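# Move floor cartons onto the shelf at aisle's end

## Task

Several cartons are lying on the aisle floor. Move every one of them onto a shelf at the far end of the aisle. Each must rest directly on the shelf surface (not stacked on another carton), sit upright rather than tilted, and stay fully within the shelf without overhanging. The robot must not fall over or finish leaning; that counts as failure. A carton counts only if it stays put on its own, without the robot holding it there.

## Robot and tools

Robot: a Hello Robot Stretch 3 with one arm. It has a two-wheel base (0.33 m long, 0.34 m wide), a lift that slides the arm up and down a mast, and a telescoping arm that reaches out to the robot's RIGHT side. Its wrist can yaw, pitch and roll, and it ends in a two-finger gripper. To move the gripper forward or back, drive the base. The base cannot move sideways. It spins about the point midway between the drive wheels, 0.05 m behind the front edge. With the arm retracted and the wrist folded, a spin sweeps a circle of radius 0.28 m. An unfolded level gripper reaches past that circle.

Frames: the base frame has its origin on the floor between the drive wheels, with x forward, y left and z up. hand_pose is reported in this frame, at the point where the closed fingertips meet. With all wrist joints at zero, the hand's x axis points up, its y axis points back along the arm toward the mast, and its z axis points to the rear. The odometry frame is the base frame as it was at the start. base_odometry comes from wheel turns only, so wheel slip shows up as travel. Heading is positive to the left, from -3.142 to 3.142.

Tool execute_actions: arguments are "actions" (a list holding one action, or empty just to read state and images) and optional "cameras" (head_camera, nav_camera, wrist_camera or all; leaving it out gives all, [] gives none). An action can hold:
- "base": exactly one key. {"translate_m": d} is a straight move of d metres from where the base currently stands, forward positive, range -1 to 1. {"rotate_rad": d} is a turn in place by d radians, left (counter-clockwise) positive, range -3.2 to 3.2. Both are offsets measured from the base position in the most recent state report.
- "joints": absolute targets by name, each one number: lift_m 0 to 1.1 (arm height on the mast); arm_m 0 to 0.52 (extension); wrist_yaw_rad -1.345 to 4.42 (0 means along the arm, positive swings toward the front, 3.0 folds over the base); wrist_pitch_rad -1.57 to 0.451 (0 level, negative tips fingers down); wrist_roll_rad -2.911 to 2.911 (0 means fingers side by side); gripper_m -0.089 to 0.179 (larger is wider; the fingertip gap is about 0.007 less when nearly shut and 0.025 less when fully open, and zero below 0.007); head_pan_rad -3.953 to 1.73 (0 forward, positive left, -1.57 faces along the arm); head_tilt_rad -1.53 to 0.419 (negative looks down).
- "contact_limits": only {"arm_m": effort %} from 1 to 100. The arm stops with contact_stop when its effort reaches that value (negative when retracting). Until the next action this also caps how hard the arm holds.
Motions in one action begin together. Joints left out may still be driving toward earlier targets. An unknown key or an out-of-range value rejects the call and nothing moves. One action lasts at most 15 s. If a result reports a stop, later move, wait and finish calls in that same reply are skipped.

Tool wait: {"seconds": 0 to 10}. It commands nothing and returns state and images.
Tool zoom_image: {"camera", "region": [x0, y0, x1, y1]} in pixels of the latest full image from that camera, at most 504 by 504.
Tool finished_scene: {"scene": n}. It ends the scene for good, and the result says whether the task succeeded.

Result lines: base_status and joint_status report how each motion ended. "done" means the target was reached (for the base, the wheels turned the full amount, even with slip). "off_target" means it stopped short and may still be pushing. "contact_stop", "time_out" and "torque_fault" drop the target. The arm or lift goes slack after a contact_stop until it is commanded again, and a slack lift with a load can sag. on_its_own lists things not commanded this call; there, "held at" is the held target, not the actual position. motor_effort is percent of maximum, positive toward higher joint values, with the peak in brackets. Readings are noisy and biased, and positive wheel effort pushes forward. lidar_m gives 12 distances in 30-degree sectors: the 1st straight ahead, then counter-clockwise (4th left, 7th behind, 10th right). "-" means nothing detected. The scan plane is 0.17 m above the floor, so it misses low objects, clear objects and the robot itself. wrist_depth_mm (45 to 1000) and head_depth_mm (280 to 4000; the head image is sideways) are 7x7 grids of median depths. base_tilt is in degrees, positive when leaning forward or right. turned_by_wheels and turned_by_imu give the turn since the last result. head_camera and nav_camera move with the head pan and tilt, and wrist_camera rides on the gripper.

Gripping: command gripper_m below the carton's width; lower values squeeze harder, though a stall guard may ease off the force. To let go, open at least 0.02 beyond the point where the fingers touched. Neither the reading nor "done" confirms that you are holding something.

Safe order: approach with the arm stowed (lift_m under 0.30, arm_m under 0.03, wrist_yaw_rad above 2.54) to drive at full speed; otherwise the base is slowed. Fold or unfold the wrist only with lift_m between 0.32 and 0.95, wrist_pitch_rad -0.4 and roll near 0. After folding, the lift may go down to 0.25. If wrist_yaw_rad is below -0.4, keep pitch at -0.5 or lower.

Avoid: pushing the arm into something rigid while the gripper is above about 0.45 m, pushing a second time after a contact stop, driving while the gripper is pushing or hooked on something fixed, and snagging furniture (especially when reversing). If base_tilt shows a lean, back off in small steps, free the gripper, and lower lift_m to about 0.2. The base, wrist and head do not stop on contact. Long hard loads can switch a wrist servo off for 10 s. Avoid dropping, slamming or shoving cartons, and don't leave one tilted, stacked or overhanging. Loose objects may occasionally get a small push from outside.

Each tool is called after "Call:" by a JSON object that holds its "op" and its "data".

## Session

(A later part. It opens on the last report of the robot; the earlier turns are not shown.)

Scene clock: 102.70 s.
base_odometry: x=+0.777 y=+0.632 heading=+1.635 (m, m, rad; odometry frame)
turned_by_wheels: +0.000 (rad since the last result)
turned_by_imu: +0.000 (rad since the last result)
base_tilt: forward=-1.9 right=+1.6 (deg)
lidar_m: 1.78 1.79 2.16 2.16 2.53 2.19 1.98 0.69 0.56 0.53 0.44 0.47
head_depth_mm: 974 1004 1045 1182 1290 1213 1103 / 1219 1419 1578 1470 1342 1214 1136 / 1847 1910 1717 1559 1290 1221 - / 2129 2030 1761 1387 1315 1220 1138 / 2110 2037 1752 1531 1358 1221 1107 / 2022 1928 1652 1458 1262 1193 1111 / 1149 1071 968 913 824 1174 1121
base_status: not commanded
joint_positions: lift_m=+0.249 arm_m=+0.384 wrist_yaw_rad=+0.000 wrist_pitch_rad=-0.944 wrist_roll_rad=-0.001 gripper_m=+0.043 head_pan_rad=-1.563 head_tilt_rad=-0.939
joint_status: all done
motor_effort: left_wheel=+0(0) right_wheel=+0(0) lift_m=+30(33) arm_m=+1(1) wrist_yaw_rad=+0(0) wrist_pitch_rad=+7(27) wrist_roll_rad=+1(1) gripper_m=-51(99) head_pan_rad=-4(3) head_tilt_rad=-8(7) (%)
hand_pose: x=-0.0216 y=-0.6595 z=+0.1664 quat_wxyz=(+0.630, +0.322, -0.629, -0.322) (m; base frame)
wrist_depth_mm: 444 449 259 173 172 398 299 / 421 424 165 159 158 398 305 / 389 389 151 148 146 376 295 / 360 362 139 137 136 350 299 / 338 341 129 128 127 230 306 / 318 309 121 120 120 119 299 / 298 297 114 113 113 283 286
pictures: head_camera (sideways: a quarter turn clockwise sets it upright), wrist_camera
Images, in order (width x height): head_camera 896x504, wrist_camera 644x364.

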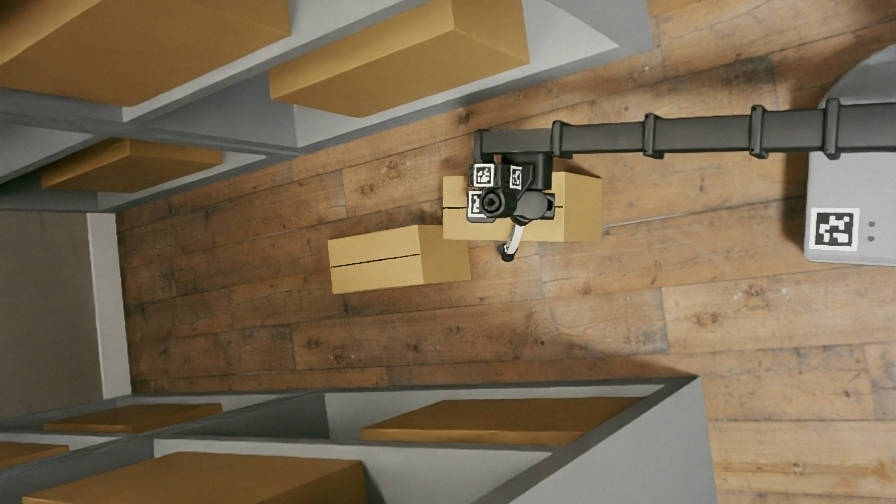

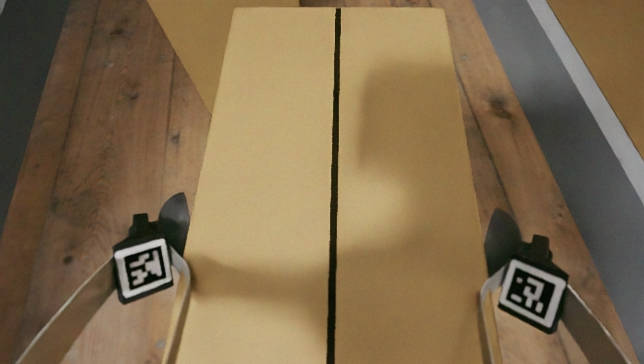

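Call:
{"op": "execute_actions", "data": {"actions": [{"joints":{"arm_m":0.08,"lift_m":0.265}}], "cameras": []}}

Call:
{"op": "execute_actions", "data": {"actions": [{"base":{"rotate_rad":-1.44}}], "cameras": ["nav_camera"]}}

Call:
{"op": "execute_actions", "data": {"actions": [{"joints":{"arm_m":0.16,"lift_m":0.226,"head_pan_rad":0,"head_tilt_rad":-0.8}}]}}

Scene clock: 118.37 s.
base_odometry: x=+0.777 y=+0.632 heading=+1.635 (m, m, rad; odometry frame)
turned_by_wheels: +0.000 (rad since the last result)
turned_by_imu: +0.003 (rad since the last result)
base_tilt: forward=-1.8 right=+1.5 (deg)
lidar_m: 1.78 1.79 2.16 2.16 2.52 2.19 1.99 0.69 0.23 0.22 0.44 0.47
head_depth_mm: 975 1006 1041 1180 1288 1213 1102 / 1219 1420 1575 1471 1359 1229 - / 1860 1902 1718 1526 1361 - - / 2121 2040 1751 1450 1350 1199 1123 / 2109 2035 1745 1535 1357 1221 1108 / 2034 1902 1636 1452 1260 1187 1112 / 1143 1067 974 916 825 1170 1111
base_status: not commanded
joint_positions: lift_m=+0.264 arm_m=+0.080 wrist_yaw_rad=+0.000 wrist_pitch_rad=-0.945 wrist_roll_rad=-0.001 gripper_m=+0.111 head_pan_rad=-1.563 head_tilt_rad=-0.939
joint_status: all done
on_its_own: gripper_m is held at +0.110, not at your +0.040, by its stall guard, which is not easing now
motor_effort: left_wheel=+0(0) right_wheel=+1(0) lift_m=+30(33) arm_m=-3(3) wrist_yaw_rad=+0(0) wrist_pitch_rad=+7(7) wrist_roll_rad=+1(1) gripper_m=-19(20) head_pan_rad=-4(3) head_tilt_rad=-7(7) (%)
hand_pose: x=-0.0216 y=-0.3558 z=+0.1814 quat_wxyz=(+0.630, +0.322, -0.629, -0.322) (m; base frame)
wrist_depth_mm: 383 490 484 478 474 461 369 / 366 445 430 187 191 430 344 / 367 407 172 164 164 398 352 / 354 383 151 146 146 369 355 / 342 359 133 132 132 346 341 / 329 323 121 121 120 120 320 / 311 313 112 111 111 295 301
pictures: none
No camera images: the call's "cameras" was empty. Leave "cameras" out to get every camera's image.

Scene clock: 121.60 s.
base_odometry: x=+0.777 y=+0.632 heading=+0.195 (m, m, rad; odometry frame)
turned_by_wheels: -1.440 (rad since the last result)
turned_by_imu: -1.439 (rad since the last result)
base_tilt: forward=-2.0 right=+1.5 (deg)
lidar_m: 0.85 0.44 0.52 1.78 1.82 2.39 2.17 2.16 0.23 0.22 0.59 0.56
head_depth_mm: 1847 2011 1737 1515 1349 1213 1101 / 1864 2040 1740 1520 1350 1232 - / 1872 2027 1753 1526 1355 - - / 1873 2033 1753 1539 1360 1191 1119 / 1863 2050 1755 1541 1359 1217 1108 / 1854 2048 1750 1526 1360 1223 1105 / 1863 2031 1695 1162 1144 1208 1107
base_status: done
joint_positions: lift_m=+0.264 arm_m=+0.080 wrist_yaw_rad=+0.000 wrist_pitch_rad=-0.945 wrist_roll_rad=-0.001 gripper_m=+0.111 head_pan_rad=-1.563 head_tilt_rad=-0.939
joint_status: not commanded
on_its_own: gripper_m is held at +0.110, not at your +0.040, by its stall guard, which is not easing now
motor_effort: left_wheel=+2(5) right_wheel=-2(8) lift_m=+31(30) arm_m=-3(3) wrist_yaw_rad=+0(0) wrist_pitch_rad=+8(8) wrist_roll_rad=+1(1) gripper_m=-21(20) head_pan_rad=-4(3) head_tilt_rad=-7(7) (%)
hand_pose: x=-0.0216 y=-0.3558 z=+0.1814 quat_wxyz=(+0.630, +0.322, -0.629, -0.322) (m; base frame)
wrist_depth_mm: 479 479 477 474 474 476 467 / 443 443 428 187 192 429 426 / 414 409 173 165 164 400 394 / 382 380 150 147 146 371 365 / 357 359 133 132 132 345 343 / 334 323 121 121 121 120 322 / 314 312 111 111 111 298 301
pictures: nav_camera (sideways: a quarter turn counterclockwise sets it upright)
Images, in order (width x height): nav_camera 672x504.

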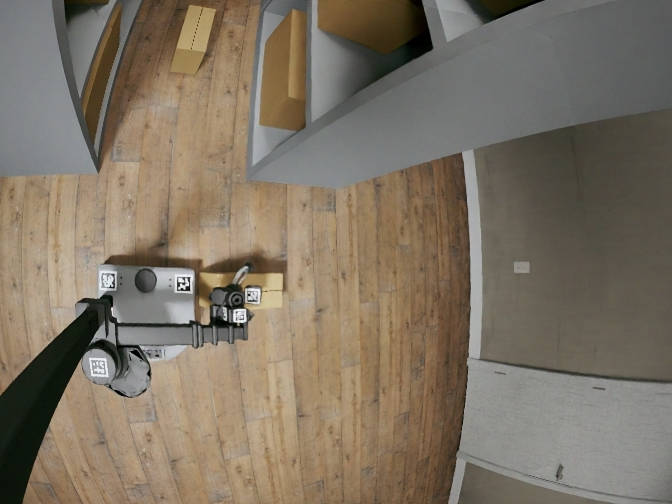

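Scene clock: 123.40 s.
base_odometry: x=+0.777 y=+0.632 heading=+0.195 (m, m, rad; odometry frame)
turned_by_wheels: +0.000 (rad since the last result)
turned_by_imu: +0.000 (rad since the last result)
base_tilt: forward=-1.9 right=+1.5 (deg)
lidar_m: 0.85 0.44 0.52 1.78 1.82 2.39 2.17 2.16 2.07 0.31 0.59 0.56
head_depth_mm: 1217 1276 1318 1319 1326 1241 1127 / 1921 1935 1877 1666 1452 1270 1131 / 1992 2297 2041 1663 1438 1275 1131 / 1992 2301 2032 1665 1426 1280 1134 / 1921 2194 1945 1673 1436 1282 1136 / 1145 1124 1101 1001 1068 1010 1125 / 733 881 851 957 686 850 1119
base_status: not commanded
joint_positions: lift_m=+0.227 arm_m=+0.160 wrist_yaw_rad=+0.000 wrist_pitch_rad=-0.940 wrist_roll_rad=-0.001 gripper_m=+0.111 head_pan_rad=-0.007 head_tilt_rad=-0.804
joint_status: all done
on_its_own: gripper_m is held at +0.110, not at your +0.040, by its stall guard, which is not easing now
motor_effort: left_wheel=+1(2) right_wheel=-3(3) lift_m=+13(26) arm_m=+3(0) wrist_yaw_rad=+0(0) wrist_pitch_rad=+5(7) wrist_roll_rad=+1(1) gripper_m=-20(21) head_pan_rad=+4(49) head_tilt_rad=+2(20) (%)
hand_pose: x=-0.0216 y=-0.4363 z=+0.1441 quat_wxyz=(+0.631, +0.321, -0.630, -0.321) (m; base frame)
wrist_depth_mm: 440 440 427 177 177 423 415 / 402 395 170 162 161 385 386 / 369 367 153 149 149 354 353 / 341 340 140 139 137 327 326 / 317 320 130 129 128 306 305 / 297 289 121 121 120 120 288 / 278 277 114 113 113 267 268
pictures: head_camera (sideways: a quarter turn clockwise sets it upright), nav_camera (sideways: a quarter turn counterclockwise sets it upright), wrist_camera
Images, in order (width x height): head_camera 896x504, nav_camera 672x504, wrist_camera 644x364.

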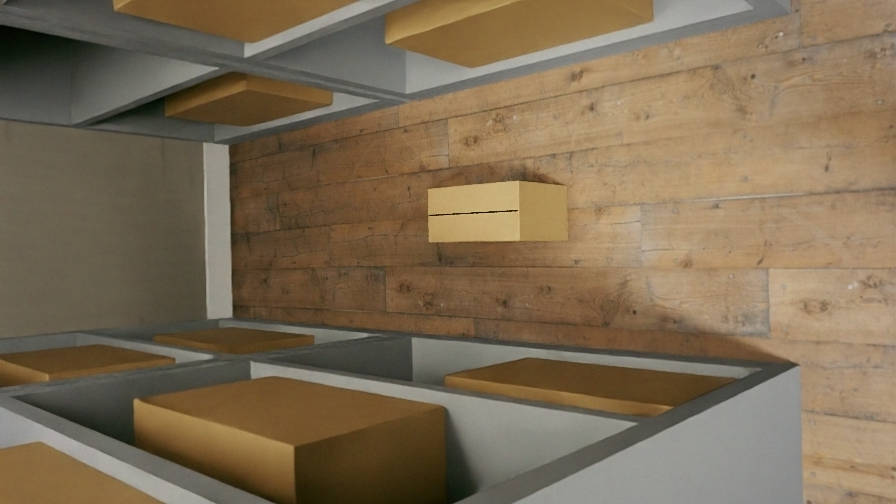

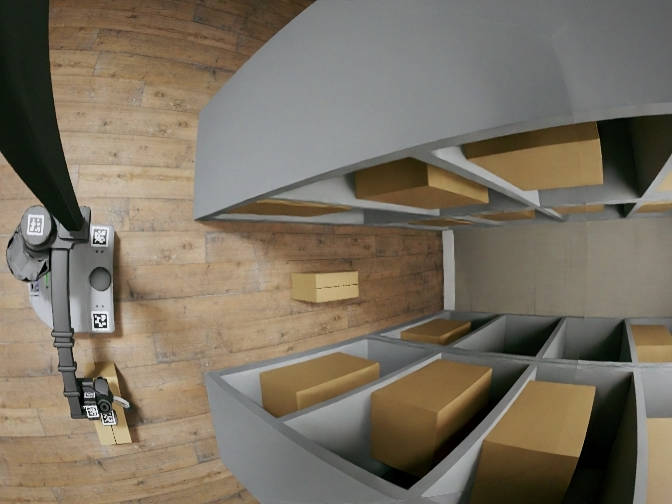

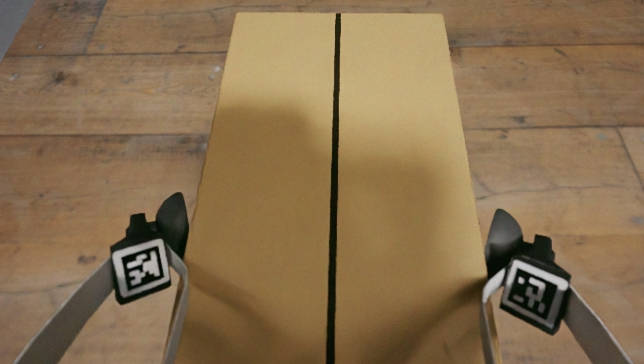

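Call:
{"op": "execute_actions", "data": {"actions": [{"joints":{"gripper_m":0.179}}], "cameras": []}}

Call:
{"op": "execute_actions", "data": {"actions": [{"joints":{"lift_m":0.30}}], "cameras": []}}

Call:
{"op": "execute_actions", "data": {"actions": [{"base":{"translate_m":0.19},"joints":{"arm_m":0.0,"wrist_pitch_rad":-0.95,"lift_m":0.31}}], "cameras": ["nav_camera"]}}

Scene clock: 130.87 s.
base_odometry: x=+0.777 y=+0.632 heading=+0.195 (m, m, rad; odometry frame)
turned_by_wheels: +0.000 (rad since the last result)
turned_by_imu: +0.001 (rad since the last result)
base_tilt: forward=-1.9 right=+1.5 (deg)
lidar_m: 0.85 0.44 0.52 1.78 1.82 2.39 2.16 2.16 2.12 0.31 0.59 0.56
head_depth_mm: 1220 1272 1318 1315 1327 1244 1130 / 1907 1935 1889 1660 1464 1277 1128 / 2015 2292 2038 1665 1433 1278 1140 / 1990 2274 2044 1652 1434 1278 1141 / 1923 2181 1938 1650 1439 1278 1134 / 1146 1115 1094 1004 1070 1008 1118 / 732 881 850 960 683 847 1118
base_status: not commanded
joint_positions: lift_m=+0.227 arm_m=+0.160 wrist_yaw_rad=+0.000 wrist_pitch_rad=-0.937 wrist_roll_rad=+0.001 gripper_m=+0.179 head_pan_rad=-0.007 head_tilt_rad=-0.803
joint_status: all done
motor_effort: left_wheel=+1(2) right_wheel=-1(4) lift_m=+13(13) arm_m=+2(3) wrist_yaw_rad=+0(0) wrist_pitch_rad=+3(19) wrist_roll_rad=+1(1) gripper_m=+0(88) head_pan_rad=+3(4) head_tilt_rad=+2(2) (%)
hand_pose: x=-0.0216 y=-0.4371 z=+0.1445 quat_wxyz=(+0.631, +0.319, -0.631, -0.320) (m; base frame)
wrist_depth_mm: 445 435 427 179 178 422 422 / 404 399 170 163 162 389 380 / 370 367 154 150 149 357 353 / 343 340 140 139 138 329 329 / 318 321 130 130 129 308 307 / 300 290 122 121 120 281 290 / 277 275 114 114 113 191 267
pictures: none
No camera images: the call's "cameras" was empty. Leave "cameras" out to get every camera's image.

Scene clock: 132.37 s.
base_odometry: x=+0.777 y=+0.632 heading=+0.195 (m, m, rad; odometry frame)
turned_by_wheels: +0.000 (rad since the last result)
turned_by_imu: +0.000 (rad since the last result)
base_tilt: forward=-2.0 right=+1.5 (deg)
lidar_m: 0.85 0.44 0.52 1.78 1.82 2.39 2.16 2.16 2.08 0.31 0.59 0.56
head_depth_mm: 1213 1280 1311 1318 1326 1242 1124 / 1931 1952 1901 1658 1452 1272 1134 / 1996 2285 2040 1655 1432 1281 1135 / 1992 2283 2044 1666 1442 1277 1138 / 1928 2175 1927 1662 1438 1278 1135 / 1139 1117 1095 1007 1075 1006 1117 / 735 882 852 963 684 852 1121
base_status: not commanded
joint_positions: lift_m=+0.300 arm_m=+0.160 wrist_yaw_rad=+0.000 wrist_pitch_rad=-0.938 wrist_roll_rad=+0.001 gripper_m=+0.179 head_pan_rad=-0.007 head_tilt_rad=-0.803
joint_status: all done
motor_effort: left_wheel=+1(1) right_wheel=-2(2) lift_m=+29(34) arm_m=+3(3) wrist_yaw_rad=+0(1) wrist_pitch_rad=+4(4) wrist_roll_rad=+0(1) gripper_m=+1(0) head_pan_rad=+3(4) head_tilt_rad=+3(1) (%)
hand_pose: x=-0.0216 y=-0.4369 z=+0.2174 quat_wxyz=(+0.631, +0.319, -0.631, -0.320) (m; base frame)
wrist_depth_mm: 497 535 535 533 528 526 517 / 485 493 490 488 478 475 474 / 452 450 447 237 242 439 438 / 422 416 414 218 224 406 408 / 390 396 379 203 208 383 375 / 370 361 354 191 192 355 358 / 343 344 184 178 180 335 328
pictures: none
No camera images: the call's "cameras" was empty. Leave "cameras" out to get every camera's image.

Scene clock: 135.43 s.
base_odometry: x=+0.963 y=+0.669 heading=+0.195 (m, m, rad; odometry frame)
turned_by_wheels: +0.000 (rad since the last result)
turned_by_imu: +0.000 (rad since the last result)
base_tilt: forward=-1.9 right=+1.4 (deg)
lidar_m: 0.66 0.36 0.29 0.62 1.84 2.40 2.36 2.35 0.35 0.58 0.44 0.59
head_depth_mm: 1759 1357 1207 1436 1294 1225 1117 / 1788 1921 1844 1661 1456 1279 1130 / 1809 2085 2038 1708 1376 1277 1129 / 1810 2095 2053 1703 1407 1279 1131 / 1807 2023 1971 1685 1455 1279 1135 / 1338 1109 1164 1082 1106 1083 1066 / 828 914 817 778 848 766 703
base_status: done
joint_positions: lift_m=+0.310 arm_m=+0.001 wrist_yaw_rad=+0.000 wrist_pitch_rad=-0.957 wrist_roll_rad=+0.001 gripper_m=+0.179 head_pan_rad=-0.007 head_tilt_rad=-0.803
joint_status: all done
motor_effort: left_wheel=+1(4) right_wheel=-2(3) lift_m=+29(28) arm_m=-3(5) wrist_yaw_rad=+0(0) wrist_pitch_rad=+4(5) wrist_roll_rad=+0(1) gripper_m=-1(0) head_pan_rad=+4(5) head_tilt_rad=+2(3) (%)
hand_pose: x=-0.0216 y=-0.2738 z=+0.2248 quat_wxyz=(+0.628, +0.326, -0.627, -0.326) (m; base frame)
wrist_depth_mm: 273 387 537 538 525 286 284 / 273 386 495 489 472 265 256 / 312 388 455 449 439 248 237 / 405 413 420 422 412 247 221 / 401 403 395 392 388 289 258 / 376 367 371 366 368 362 363 / 352 352 349 348 344 344 336
pictures: nav_camera (sideways: a quarter turn counterclockwise sets it upright)
Images, in order (width x height): nav_camera 672x504.

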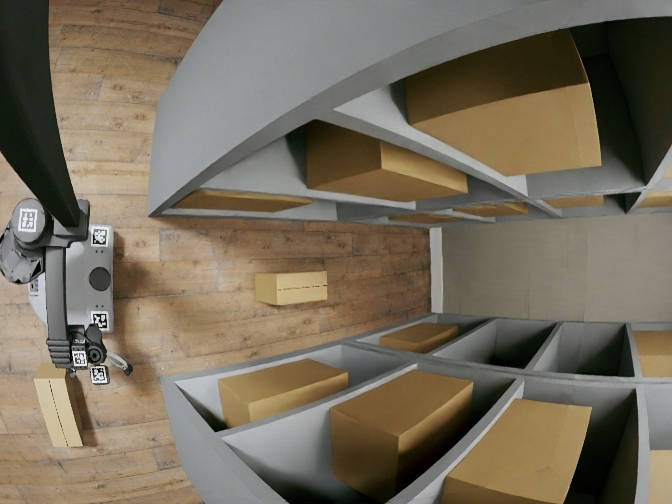

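Call:
{"op": "execute_actions", "data": {"actions": [{"base":{"rotate_rad":1.51},"joints":{"head_pan_rad":-1.57,"head_tilt_rad":-0.85,"wrist_yaw_rad":0.06}}], "cameras": []}}

Call:
{"op": "execute_actions", "data": {"actions": [{"joints":{"arm_m":0.515,"lift_m":0.29}}], "cameras": ["head_camera","wrist_camera"]}}

Scene clock: 141.13 s.
base_odometry: x=+0.963 y=+0.669 heading=+1.705 (m, m, rad; odometry frame)
turned_by_wheels: +1.510 (rad since the last result)
turned_by_imu: +1.510 (rad since the last result)
base_tilt: forward=-1.9 right=+1.3 (deg)
lidar_m: 0.53 1.81 2.29 2.34 2.73 0.35 0.48 0.44 0.59 0.66 0.38 0.29
head_depth_mm: 1052 1119 1143 1225 1235 1208 1103 / 1733 1600 1682 1571 1423 1257 1141 / 1872 2103 1939 1644 1375 1261 1156 / 1876 2144 1962 1660 1340 1256 1124 / 1855 2127 1961 1649 1435 1262 1123 / 1544 1428 1278 1482 1205 1133 1060 / 916 945 838 821 842 752 740
base_status: done
joint_positions: lift_m=+0.310 arm_m=+0.001 wrist_yaw_rad=+0.058 wrist_pitch_rad=-0.958 wrist_roll_rad=+0.001 gripper_m=+0.179 head_pan_rad=-1.563 head_tilt_rad=-0.839
joint_status: all done
motor_effort: left_wheel=-1(5) right_wheel=+3(6) lift_m=+29(29) arm_m=-3(3) wrist_yaw_rad=+2(4) wrist_pitch_rad=+4(3) wrist_roll_rad=+0(0) gripper_m=+0(1) head_pan_rad=-3(47) head_tilt_rad=-7(15) (%)
hand_pose: x=-0.0142 y=-0.2736 z=+0.2248 quat_wxyz=(+0.637, +0.344, -0.618, -0.308) (m; base frame)
wrist_depth_mm: 327 436 540 515 515 520 418 / 329 429 496 492 484 475 409 / 324 425 458 455 446 447 406 / 324 414 421 419 415 411 402 / 318 401 395 391 390 384 386 / 307 367 372 369 366 361 358 / 316 350 347 347 345 343 337
pictures: none
No camera images: the call's "cameras" was empty. Leave "cameras" out to get every camera's image.

Scene clock: 146.10 s.
base_odometry: x=+0.963 y=+0.669 heading=+1.705 (m, m, rad; odometry frame)
turned_by_wheels: +0.000 (rad since the last result)
turned_by_imu: +0.001 (rad since the last result)
base_tilt: forward=-1.9 right=+1.5 (deg)
lidar_m: 0.53 1.81 2.29 2.35 2.74 0.35 0.48 0.44 0.59 0.66 0.38 0.29
head_depth_mm: 1056 1121 1143 1237 1234 1204 1109 / 1748 1605 1695 1586 1419 1257 1123 / 1868 2124 1956 1715 1348 1260 1126 / 1855 2148 1959 1650 1343 1259 1121 / 1846 2128 1932 1654 1433 1266 1125 / 1534 1419 1280 1494 1197 1129 1058 / 920 945 837 817 843 755 735
base_status: not commanded
joint_positions: lift_m=+0.290 arm_m=+0.515 wrist_yaw_rad=+0.058 wrist_pitch_rad=-0.958 wrist_roll_rad=+0.001 gripper_m=+0.179 head_pan_rad=-1.563 head_tilt_rad=-0.839
joint_status: all done
motor_effort: left_wheel=-1(1) right_wheel=+2(3) lift_m=+14(28) arm_m=+2(3) wrist_yaw_rad=+2(2) wrist_pitch_rad=+4(4) wrist_roll_rad=+0(0) gripper_m=+0(0) head_pan_rad=-3(4) head_tilt_rad=-7(7) (%)
hand_pose: x=-0.0142 y=-0.7872 z=+0.2057 quat_wxyz=(+0.637, +0.344, -0.618, -0.308) (m; base frame)
wrist_depth_mm: 395 500 502 504 495 481 377 / 385 466 459 237 458 447 361 / 364 435 223 218 420 421 341 / 372 406 206 204 393 393 337 / 367 378 192 190 368 367 330 / 348 347 180 179 342 345 309 / 334 331 169 168 325 325 319
pictures: head_camera (sideways: a quarter turn clockwise sets it upright), wrist_camera
Images, in order (width x height): head_camera 896x504, wrist_camera 644x364.

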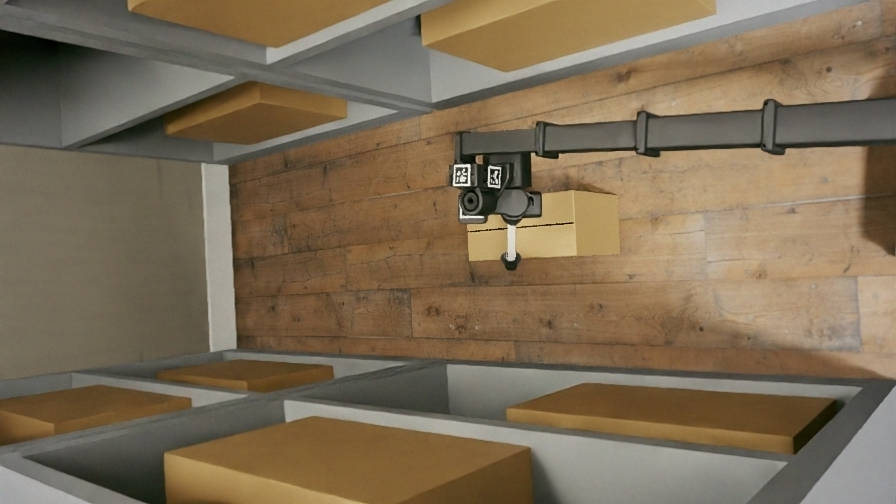

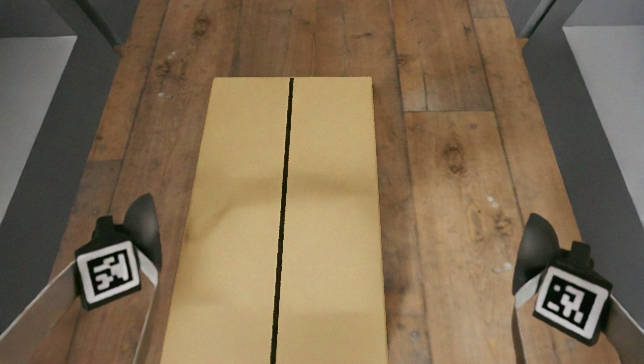

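Call:
{"op": "execute_actions", "data": {"actions": [{"base":{"rotate_rad":0.042},"joints":{"wrist_yaw_rad":0.02,"lift_m":0.275}}], "cameras": ["wrist_camera"]}}

Scene clock: 149.47 s.
base_odometry: x=+0.963 y=+0.669 heading=+1.746 (m, m, rad; odometry frame)
turned_by_wheels: +0.042 (rad since the last result)
turned_by_imu: +0.042 (rad since the last result)
base_tilt: forward=-1.9 right=+1.4 (deg)
lidar_m: 0.59 1.83 2.37 2.35 2.76 0.35 0.55 0.44 0.59 0.66 0.36 0.29
head_depth_mm: 1732 1229 1300 1461 1312 1211 1126 / 1779 1963 1814 1632 1417 1253 1122 / 1855 2154 1938 1706 1343 1257 1122 / 1863 2126 1961 1654 1379 1263 1123 / 1809 2048 1894 1618 1411 1263 1128 / 1236 1120 1122 1043 1072 1049 1024 / 755 879 781 795 844 742 732
base_status: done
joint_positions: lift_m=+0.275 arm_m=+0.515 wrist_yaw_rad=+0.023 wrist_pitch_rad=-0.958 wrist_roll_rad=+0.001 gripper_m=+0.179 head_pan_rad=-1.563 head_tilt_rad=-0.839
joint_status: all done
motor_effort: left_wheel=-1(5) right_wheel=+1(11) lift_m=+13(9) arm_m=+2(3) wrist_yaw_rad=-3(3) wrist_pitch_rad=+4(4) wrist_roll_rad=+1(1) gripper_m=+1(0) head_pan_rad=-3(3) head_tilt_rad=-7(7) (%)
hand_pose: x=-0.0187 y=-0.7874 z=+0.1907 quat_wxyz=(+0.631, +0.333, -0.624, -0.319) (m; base frame)
wrist_depth_mm: 376 474 485 481 476 474 370 / 362 444 443 217 424 433 372 / 340 411 401 202 206 402 376 / 340 389 194 187 189 376 364 / 341 363 181 176 175 351 348 / 322 335 167 164 164 330 325 / 318 319 158 154 154 312 305
pictures: wrist_camera
Images, in order (width x height): wrist_camera 644x364.

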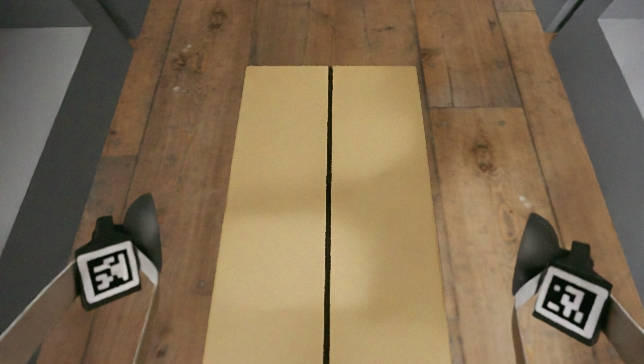

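Call:
{"op": "execute_actions", "data": {"actions": [{"joints":{"lift_m":0.229,"arm_m":0.52}}], "cameras": []}}

Call:
{"op": "execute_actions", "data": {"actions": [{"joints":{"gripper_m":0.10}}], "cameras": ["wrist_camera"]}}

Scene clock: 153.97 s.
base_odometry: x=+0.963 y=+0.669 heading=+1.746 (m, m, rad; odometry frame)
turned_by_wheels: +0.000 (rad since the last result)
turned_by_imu: +0.001 (rad since the last result)
base_tilt: forward=-2.0 right=+1.5 (deg)
lidar_m: 0.59 1.82 2.36 2.34 2.76 0.35 0.55 0.44 0.59 0.66 0.36 0.29
head_depth_mm: 1745 1226 1309 1455 1316 1216 1116 / 1777 1971 1805 1619 1425 1260 1121 / 1858 2168 1946 1695 1348 1257 1124 / 1860 2142 1947 1660 1366 1259 1129 / 1824 2049 1879 1601 1411 1263 1126 / 1238 1114 1124 1040 1074 1049 1024 / 753 883 784 798 845 745 733
base_status: not commanded
joint_positions: lift_m=+0.229 arm_m=+0.520 wrist_yaw_rad=+0.023 wrist_pitch_rad=-0.958 wrist_roll_rad=+0.001 gripper_m=+0.179 head_pan_rad=-1.563 head_tilt_rad=-0.839
joint_status: all done
motor_effort: left_wheel=-1(1) right_wheel=+2(1) lift_m=+14(14) arm_m=+2(1) wrist_yaw_rad=-3(3) wrist_pitch_rad=+4(4) wrist_roll_rad=+0(0) gripper_m=+0(0) head_pan_rad=-3(3) head_tilt_rad=-7(7) (%)
hand_pose: x=-0.0187 y=-0.7924 z=+0.1447 quat_wxyz=(+0.631, +0.333, -0.624, -0.319) (m; base frame)
wrist_depth_mm: 341 426 409 174 175 413 371 / 342 392 164 160 159 379 364 / 342 361 150 148 147 347 343 / 328 336 139 137 137 327 323 / 319 317 129 129 128 305 305 / 300 289 122 121 120 281 287 / 278 275 114 114 113 266 265
pictures: none
No camera images: the call's "cameras" was empty. Leave "cameras" out to get every camera's image.

Scene clock: 155.23 s.
base_odometry: x=+0.963 y=+0.669 heading=+1.747 (m, m, rad; odometry frame)
turned_by_wheels: +0.000 (rad since the last result)
turned_by_imu: +0.000 (rad since the last result)
base_tilt: forward=-1.8 right=+1.4 (deg)
lidar_m: 0.60 1.83 2.37 2.35 2.76 0.35 0.55 0.44 0.59 0.66 0.36 0.29
head_depth_mm: 1736 1227 1308 1471 1314 1215 1118 / 1773 1980 1811 1619 1420 1251 1125 / 1860 2147 1925 1687 1336 1254 1126 / 1856 2133 1968 1655 1387 1260 1122 / 1806 2056 1894 1611 1411 1259 1124 / 1245 1122 1121 1044 1074 1053 1027 / 757 882 783 796 844 741 735
base_status: not commanded
joint_positions: lift_m=+0.229 arm_m=+0.520 wrist_yaw_rad=+0.023 wrist_pitch_rad=-0.926 wrist_roll_rad=-0.004 gripper_m=+0.101 head_pan_rad=-1.563 head_tilt_rad=-0.839
joint_status: all done
motor_effort: left_wheel=+0(1) right_wheel=+0(2) lift_m=+14(14) arm_m=+3(3) wrist_yaw_rad=-3(3) wrist_pitch_rad=-12(13) wrist_roll_rad=+3(3) gripper_m=-19(97) head_pan_rad=-3(3) head_tilt_rad=-7(7) (%)
hand_pose: x=-0.0185 y=-0.7994 z=+0.1489 quat_wxyz=(+0.637, +0.324, -0.628, -0.308) (m; base frame)
wrist_depth_mm: 352 444 453 442 443 442 371 / 341 411 180 172 172 401 369 / 339 376 160 158 156 365 357 / 336 347 148 146 145 336 336 / 317 324 136 135 134 315 311 / 302 295 127 126 125 - 293 / 283 279 118 118 117 272 273
pictures: wrist_camera
Images, in order (width x height): wrist_camera 644x364.

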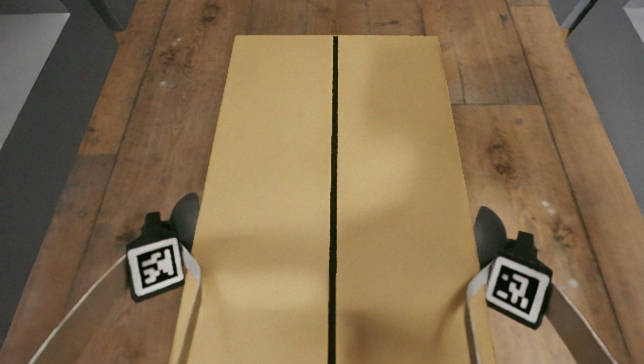

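Call:
{"op": "execute_actions", "data": {"actions": [{"joints":{"gripper_m":0.095,"wrist_pitch_rad":-0.915,"lift_m":0.26}}], "cameras": ["wrist_camera"]}}

Scene clock: 159.63 s.
base_odometry: x=+0.963 y=+0.669 heading=+1.747 (m, m, rad; odometry frame)
turned_by_wheels: +0.000 (rad since the last result)
turned_by_imu: +0.001 (rad since the last result)
base_tilt: forward=-1.9 right=+1.6 (deg)
lidar_m: 0.59 1.83 2.37 2.35 2.76 0.35 0.55 0.44 0.59 0.66 0.36 0.29
head_depth_mm: 1728 1229 1306 1457 1320 1208 1115 / 1773 1956 1819 1629 1424 1255 1124 / 1860 2132 1960 1685 1350 1264 1124 / 1866 2143 1965 1656 1385 1260 1124 / 1823 2059 1894 1621 1405 1259 1131 / 1240 1118 1125 1043 1075 1047 1026 / 757 883 782 796 842 744 730
base_status: not commanded
joint_positions: lift_m=+0.259 arm_m=+0.520 wrist_yaw_rad=+0.023 wrist_pitch_rad=-0.930 wrist_roll_rad=-0.004 gripper_m=+0.096 head_pan_rad=-1.563 head_tilt_rad=-0.839
joint_status: all done
motor_effort: left_wheel=-1(1) right_wheel=+1(1) lift_m=+30(30) arm_m=+3(3) wrist_yaw_rad=-3(3) wrist_pitch_rad=+7(11) wrist_roll_rad=+3(2) gripper_m=-20(55) head_pan_rad=-4(3) head_tilt_rad=-7(6) (%)
hand_pose: x=-0.0186 y=-0.7986 z=+0.1784 quat_wxyz=(+0.637, +0.325, -0.627, -0.310) (m; base frame)
wrist_depth_mm: 371 465 466 169 168 469 370 / 354 432 164 158 157 428 371 / 343 405 152 150 149 395 371 / 342 376 143 142 140 367 353 / 342 350 136 135 134 342 337 / 323 320 129 129 127 - 318 / 311 305 123 123 122 294 299
pictures: wrist_camera
Images, in order (width x height): wrist_camera 644x364.

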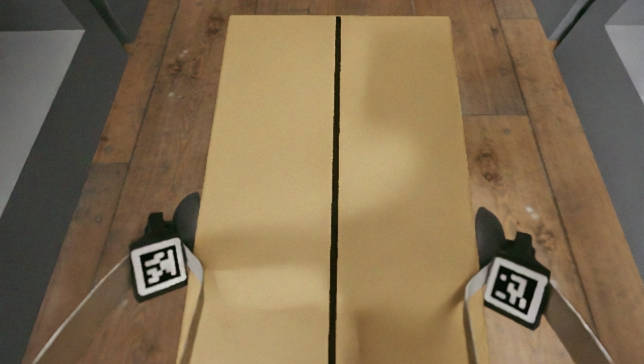

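Call:
{"op": "execute_actions", "data": {"actions": [{"joints":{"arm_m":0.0,"lift_m":0.77}}], "cameras": []}}

Call:
{"op": "execute_actions", "data": {"actions": [{"base":{"rotate_rad":-0.7},"joints":{"wrist_yaw_rad":0.4}}], "cameras": ["wrist_camera"]}}

Call:
{"op": "execute_actions", "data": {"actions": [{"base":{"rotate_rad":-0.84},"joints":{"wrist_yaw_rad":1.57,"head_pan_rad":0,"head_tilt_rad":-0.6}}]}}

Scene clock: 172.20 s.
base_odometry: x=+0.963 y=+0.669 heading=+1.747 (m, m, rad; odometry frame)
turned_by_wheels: +0.000 (rad since the last result)
turned_by_imu: +0.001 (rad since the last result)
base_tilt: forward=-1.8 right=+1.4 (deg)
lidar_m: 0.59 1.83 2.37 2.35 2.76 0.35 0.55 0.44 0.59 1.18 0.36 0.29
head_depth_mm: 1734 1233 1311 1464 1316 - - / 1786 1974 1806 1604 1425 - - / 1859 2149 1954 1643 630 - - / 1861 2143 1945 1649 641 567 598 / 1818 2040 1898 1617 1403 1261 1129 / 1233 1107 1125 1041 1072 1050 1023 / 759 882 784 797 841 740 733
base_status: not commanded
joint_positions: lift_m=+0.769 arm_m=+0.001 wrist_yaw_rad=+0.022 wrist_pitch_rad=-0.931 wrist_roll_rad=-0.003 gripper_m=+0.096 head_pan_rad=-1.563 head_tilt_rad=-0.839
joint_status: all done
motor_effort: left_wheel=-1(0) right_wheel=+0(1) lift_m=+30(28) arm_m=-3(4) wrist_yaw_rad=-2(2) wrist_pitch_rad=+8(8) wrist_roll_rad=+3(3) gripper_m=-20(21) head_pan_rad=-4(3) head_tilt_rad=-6(7) (%)
hand_pose: x=-0.0187 y=-0.2797 z=+0.6883 quat_wxyz=(+0.637, +0.325, -0.627, -0.310) (m; base frame)
wrist_depth_mm: 358 449 894 168 168 902 435 / 413 419 163 159 157 666 416 / 385 416 152 150 149 663 567 / 354 547 143 142 141 616 535 / 329 509 136 135 134 624 638 / 310 559 129 128 127 - 723 / 281 443 123 122 121 641 486
pictures: none
No camera images: the call's "cameras" was empty. Leave "cameras" out to get every camera's image.

Scene clock: 174.30 s.
base_odometry: x=+0.963 y=+0.669 heading=+1.047 (m, m, rad; odometry frame)
turned_by_wheels: -0.700 (rad since the last result)
turned_by_imu: -0.699 (rad since the last result)
base_tilt: forward=-2.0 right=+1.4 (deg)
lidar_m: 0.29 0.40 1.79 2.09 2.71 2.35 0.35 0.35 0.44 0.46 0.84 0.47
head_depth_mm: 708 546 492 594 931 - 1089 / 684 548 1110 961 838 - 1071 / 638 569 1064 965 1150 - - / 594 611 929 992 629 558 521 / 619 878 899 1205 621 581 1129 / 694 941 1084 1562 1431 1265 1130 / 815 1045 1350 1633 1440 1264 1126
base_status: done
joint_positions: lift_m=+0.769 arm_m=+0.001 wrist_yaw_rad=+0.397 wrist_pitch_rad=-0.931 wrist_roll_rad=-0.003 gripper_m=+0.096 head_pan_rad=-1.563 head_tilt_rad=-0.839
joint_status: all done
motor_effort: left_wheel=+2(6) right_wheel=-2(6) lift_m=+30(30) arm_m=-3(3) wrist_yaw_rad=+3(3) wrist_pitch_rad=+8(8) wrist_roll_rad=+2(3) gripper_m=-19(20) head_pan_rad=-3(3) head_tilt_rad=-7(7) (%)
hand_pose: x=+0.0302 y=-0.2694 z=+0.6883 quat_wxyz=(+0.683, +0.436, -0.555, -0.186) (m; base frame)
wrist_depth_mm: 797 - - 169 167 441 438 / 942 - 163 159 157 403 400 / 620 936 152 150 148 378 368 / 565 868 144 142 141 352 272 / 528 704 136 135 134 359 839 / 498 694 129 128 128 - 789 / 464 674 123 123 121 739 734
pictures: wrist_camera
Images, in order (width x height): wrist_camera 644x364.

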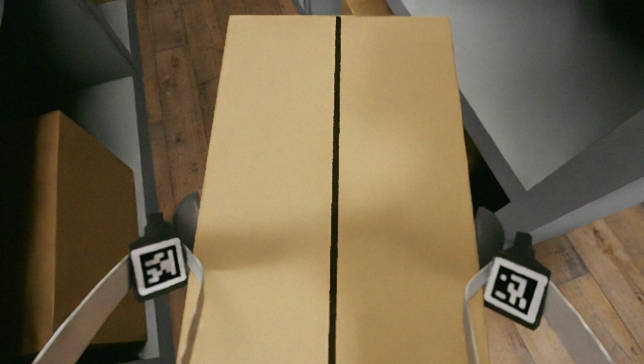

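Scene clock: 176.60 s.
base_odometry: x=+0.963 y=+0.669 heading=+0.207 (m, m, rad; odometry frame)
turned_by_wheels: -0.840 (rad since the last result)
turned_by_imu: -0.839 (rad since the last result)
base_tilt: forward=-1.9 right=+1.4 (deg)
lidar_m: 1.10 0.36 0.29 0.65 1.84 2.43 2.35 2.35 0.35 1.98 0.44 0.59
head_depth_mm: 1653 1850 1464 1238 1438 1297 1164 / 1734 1907 1947 1923 1655 1420 1215 / 1738 1939 2185 2136 1699 1427 1221 / 1740 1934 2179 2120 1703 1421 1217 / 1710 1897 2084 1989 1663 1424 1214 / 1136 1031 1126 1119 1068 1107 1089 / 875 832 734 846 746 803 734
base_status: done
joint_positions: lift_m=+0.769 arm_m=+0.001 wrist_yaw_rad=+1.567 wrist_pitch_rad=-0.931 wrist_roll_rad=-0.002 gripper_m=+0.096 head_pan_rad=-0.007 head_tilt_rad=-0.606
joint_status: all done
motor_effort: left_wheel=+2(6) right_wheel=-2(6) lift_m=+30(30) arm_m=-3(2) wrist_yaw_rad=+2(4) wrist_pitch_rad=+7(8) wrist_roll_rad=+2(2) gripper_m=-20(20) head_pan_rad=+4(49) head_tilt_rad=+4(29) (%)
hand_pose: x=+0.1123 y=-0.1467 z=+0.6883 quat_wxyz=(+0.672, +0.670, -0.222, +0.222) (m; base frame)
wrist_depth_mm: 461 724 - 169 167 459 435 / 427 676 163 158 157 443 401 / 411 625 152 150 149 602 305 / 430 619 144 142 140 713 324 / 515 573 135 135 134 429 470 / 801 794 129 129 128 - 787 / 766 764 123 123 121 742 731
pictures: head_camera (sideways: a quarter turn clockwise sets it upright), nav_camera (sideways: a quarter turn counterclockwise sets it upright), wrist_camera
Images, in order (width x height): head_camera 896x504, nav_camera 672x504, wrist_camera 644x364.

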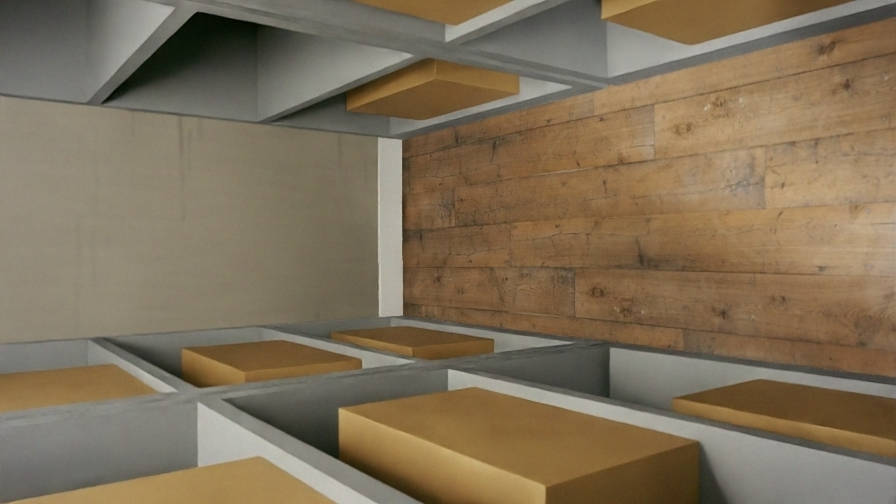

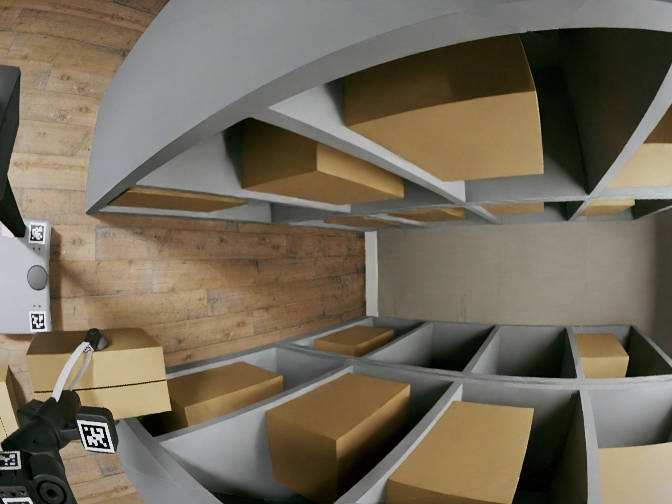

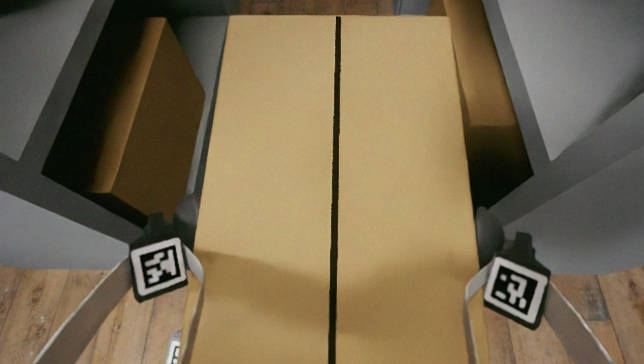

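Call:
{"op": "execute_actions", "data": {"actions": [{"base":{"rotate_rad":-0.02}}], "cameras": []}}

Call:
{"op": "execute_actions", "data": {"actions": [{"base":{"translate_m":0.9},"joints":{"head_pan_rad":-0.9,"head_tilt_rad":-0.6}}]}}

Scene clock: 181.23 s.
base_odometry: x=+0.963 y=+0.669 heading=+0.187 (m, m, rad; odometry frame)
turned_by_wheels: -0.020 (rad since the last result)
turned_by_imu: -0.019 (rad since the last result)
base_tilt: forward=-1.9 right=+1.5 (deg)
lidar_m: 1.13 0.36 0.29 0.61 1.83 2.39 2.35 2.34 0.35 0.56 0.44 0.59
head_depth_mm: 1662 1287 1158 1210 1457 1247 1166 / 1708 1886 1908 1788 1613 1418 1220 / 1750 1935 2171 2132 1704 1418 1221 / 1744 1950 2177 2146 1720 1422 1221 / 1725 1945 2121 2050 1708 1415 1216 / 1271 1303 1146 1205 1393 1305 1147 / 881 934 789 846 776 817 747
base_status: done
joint_positions: lift_m=+0.769 arm_m=+0.001 wrist_yaw_rad=+1.567 wrist_pitch_rad=-0.931 wrist_roll_rad=-0.002 gripper_m=+0.096 head_pan_rad=-0.007 head_tilt_rad=-0.606
joint_status: not commanded
motor_effort: left_wheel=+2(6) right_wheel=-2(9) lift_m=+30(30) arm_m=-3(3) wrist_yaw_rad=+2(3) wrist_pitch_rad=+8(8) wrist_roll_rad=+2(2) gripper_m=-20(20) head_pan_rad=+3(5) head_tilt_rad=+4(3) (%)
hand_pose: x=+0.1123 y=-0.1467 z=+0.6883 quat_wxyz=(+0.672, +0.670, -0.222, +0.222) (m; base frame)
wrist_depth_mm: 463 755 - 168 168 456 437 / 428 683 163 158 157 430 399 / 415 647 152 150 149 607 285 / 462 646 143 142 140 404 330 / 494 565 136 135 134 455 513 / 810 802 129 128 127 - 783 / 782 753 123 122 121 735 742
pictures: none
No camera images: the call's "cameras" was empty. Leave "cameras" out to get every camera's image.

Scene clock: 191.60 s.
base_odometry: x=+1.848 y=+0.836 heading=+0.187 (m, m, rad; odometry frame)
turned_by_wheels: +0.000 (rad since the last result)
turned_by_imu: +0.001 (rad since the last result)
base_tilt: forward=-2.0 right=+1.4 (deg)
lidar_m: 1.16 0.65 0.33 0.53 0.35 0.39 3.22 0.54 0.38 0.36 0.38 0.59
head_depth_mm: 313 369 449 484 413 541 562 / 289 318 362 429 439 591 637 / 321 346 387 430 495 583 708 / 327 364 408 474 558 689 766 / 894 944 672 543 1005 861 1117 / 966 1014 672 1135 1006 1008 1176 / 1055 1014 673 1220 1009 1212 1218
base_status: done
joint_positions: lift_m=+0.769 arm_m=+0.001 wrist_yaw_rad=+1.567 wrist_pitch_rad=-0.931 wrist_roll_rad=-0.002 gripper_m=+0.096 head_pan_rad=-0.893 head_tilt_rad=-0.606
joint_status: all done
motor_effort: left_wheel=+2(5) right_wheel=-2(4) lift_m=+30(30) arm_m=-3(3) wrist_yaw_rad=+2(2) wrist_pitch_rad=+8(8) wrist_roll_rad=+2(2) gripper_m=-20(21) head_pan_rad=-3(47) head_tilt_rad=+3(3) (%)
hand_pose: x=+0.1123 y=-0.1467 z=+0.6883 quat_wxyz=(+0.672, +0.670, -0.222, +0.222) (m; base frame)
wrist_depth_mm: 491 751 - 169 169 441 219 / 689 768 164 158 158 397 227 / 880 880 153 149 148 326 222 / 541 845 143 142 140 316 272 / 512 653 136 135 134 318 237 / 737 725 129 128 127 - 236 / 704 705 123 122 122 295 225
pictures: head_camera (sideways: a quarter turn clockwise sets it upright), nav_camera (sideways: a quarter turn counterclockwise sets it upright), wrist_camera
Images, in order (width x height): head_camera 896x504, nav_camera 672x504, wrist_camera 644x364.

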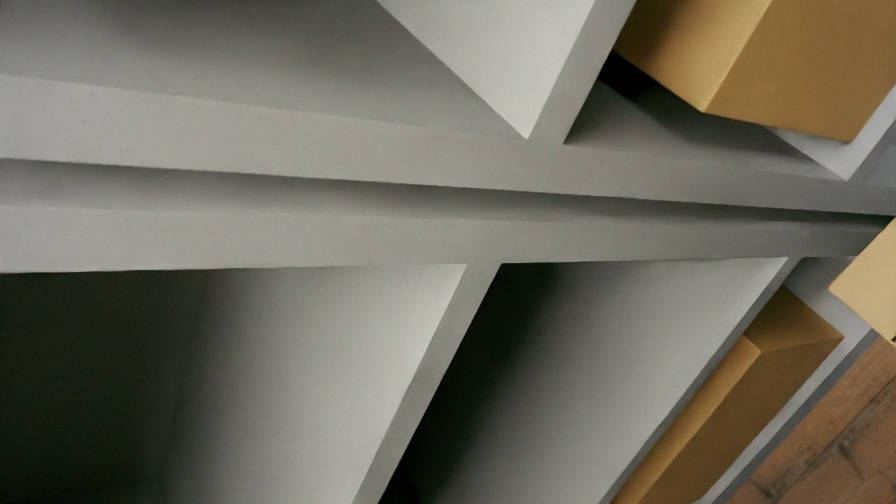

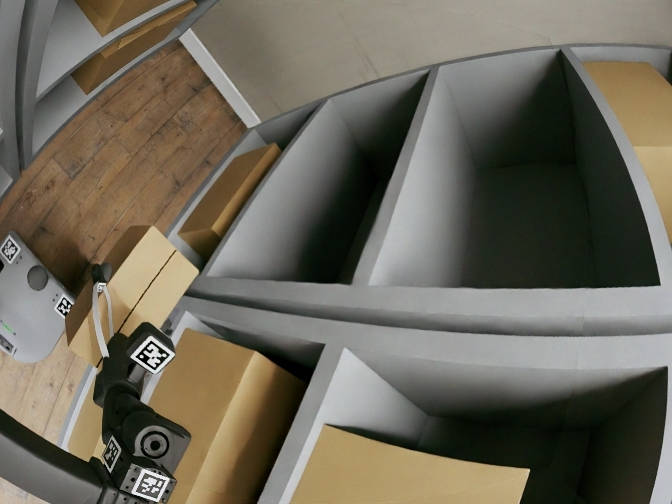

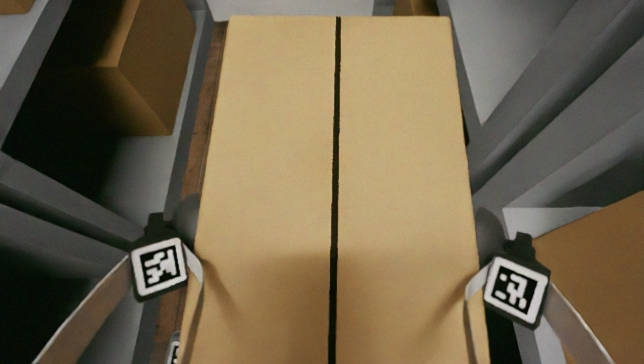

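Call:
{"op": "execute_actions", "data": {"actions": [{"base":{"translate_m":0.46},"joints":{"head_pan_rad":-1.4,"head_tilt_rad":-0.9,"lift_m":0.79}}]}}

Scene clock: 203.40 s.
base_odometry: x=+2.300 y=+0.921 heading=+0.187 (m, m, rad; odometry frame)
turned_by_wheels: +0.000 (rad since the last result)
turned_by_imu: +0.001 (rad since the last result)
base_tilt: forward=-2.0 right=+1.3 (deg)
lidar_m: 0.70 0.50 0.35 0.35 0.37 0.41 1.02 0.60 0.35 0.32 0.33 0.43
head_depth_mm: 615 499 418 768 810 - 1094 / 624 501 418 872 840 - 1106 / 627 503 418 889 812 761 485 / 629 503 420 895 812 - 487 / 632 506 422 897 813 529 487 / 635 507 423 917 821 521 490 / 637 508 424 918 819 524 569
base_status: done
joint_positions: lift_m=+0.789 arm_m=+0.001 wrist_yaw_rad=+1.567 wrist_pitch_rad=-0.931 wrist_roll_rad=-0.002 gripper_m=+0.096 head_pan_rad=-1.393 head_tilt_rad=-0.888
joint_status: all done
motor_effort: left_wheel=+2(6) right_wheel=-2(5) lift_m=+30(32) arm_m=-3(2) wrist_yaw_rad=+2(2) wrist_pitch_rad=+8(8) wrist_roll_rad=+2(2) gripper_m=-20(20) head_pan_rad=-3(32) head_tilt_rad=-7(33) (%)
hand_pose: x=+0.1123 y=-0.1467 z=+0.7082 quat_wxyz=(+0.672, +0.670, -0.222, +0.222) (m; base frame)
wrist_depth_mm: 544 699 677 169 168 471 466 / 670 801 163 158 157 429 421 / 638 797 152 150 148 391 392 / 596 795 143 142 141 363 361 / 554 684 136 135 134 339 338 / 559 758 129 128 127 - 317 / 722 743 123 122 122 294 297
pictures: head_camera (sideways: a quarter turn clockwise sets it upright), nav_camera (sideways: a quarter turn counterclockwise sets it upright), wrist_camera
Images, in order (width x height): head_camera 896x504, nav_camera 672x504, wrist_camera 644x364.

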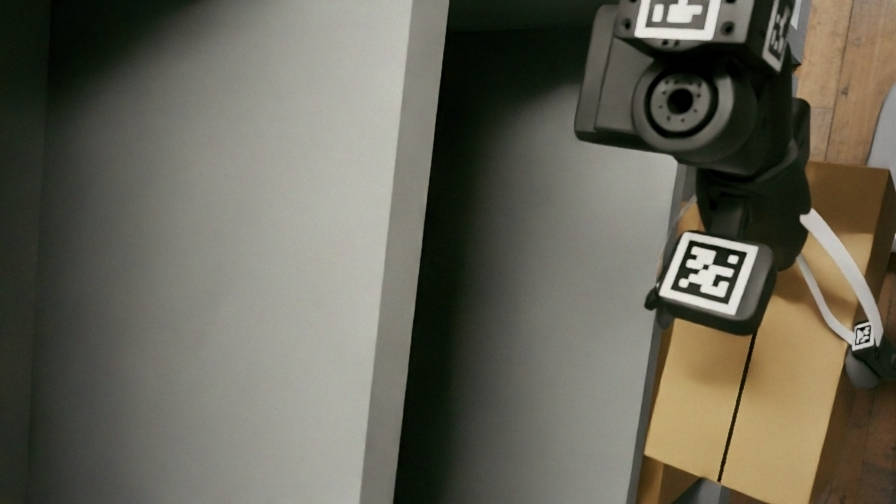

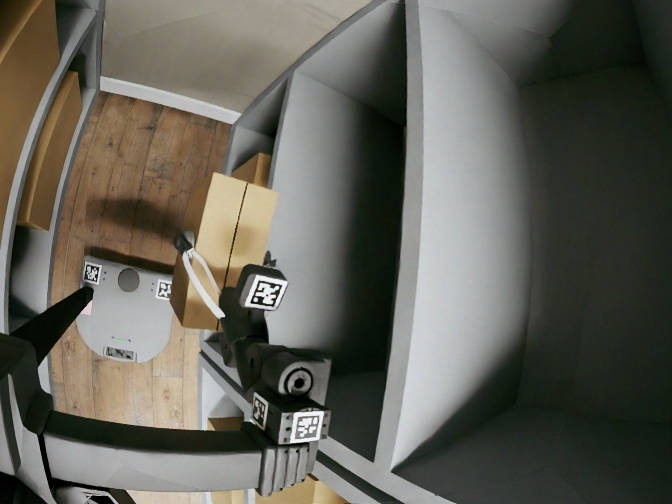

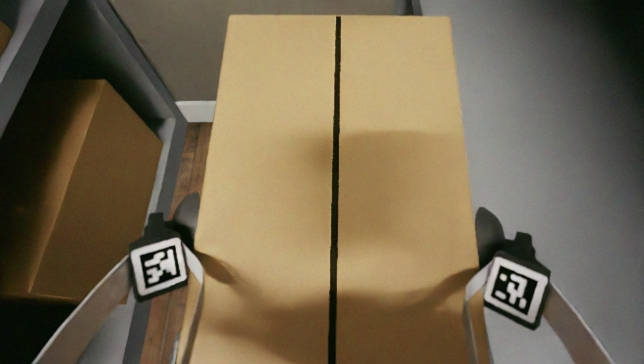

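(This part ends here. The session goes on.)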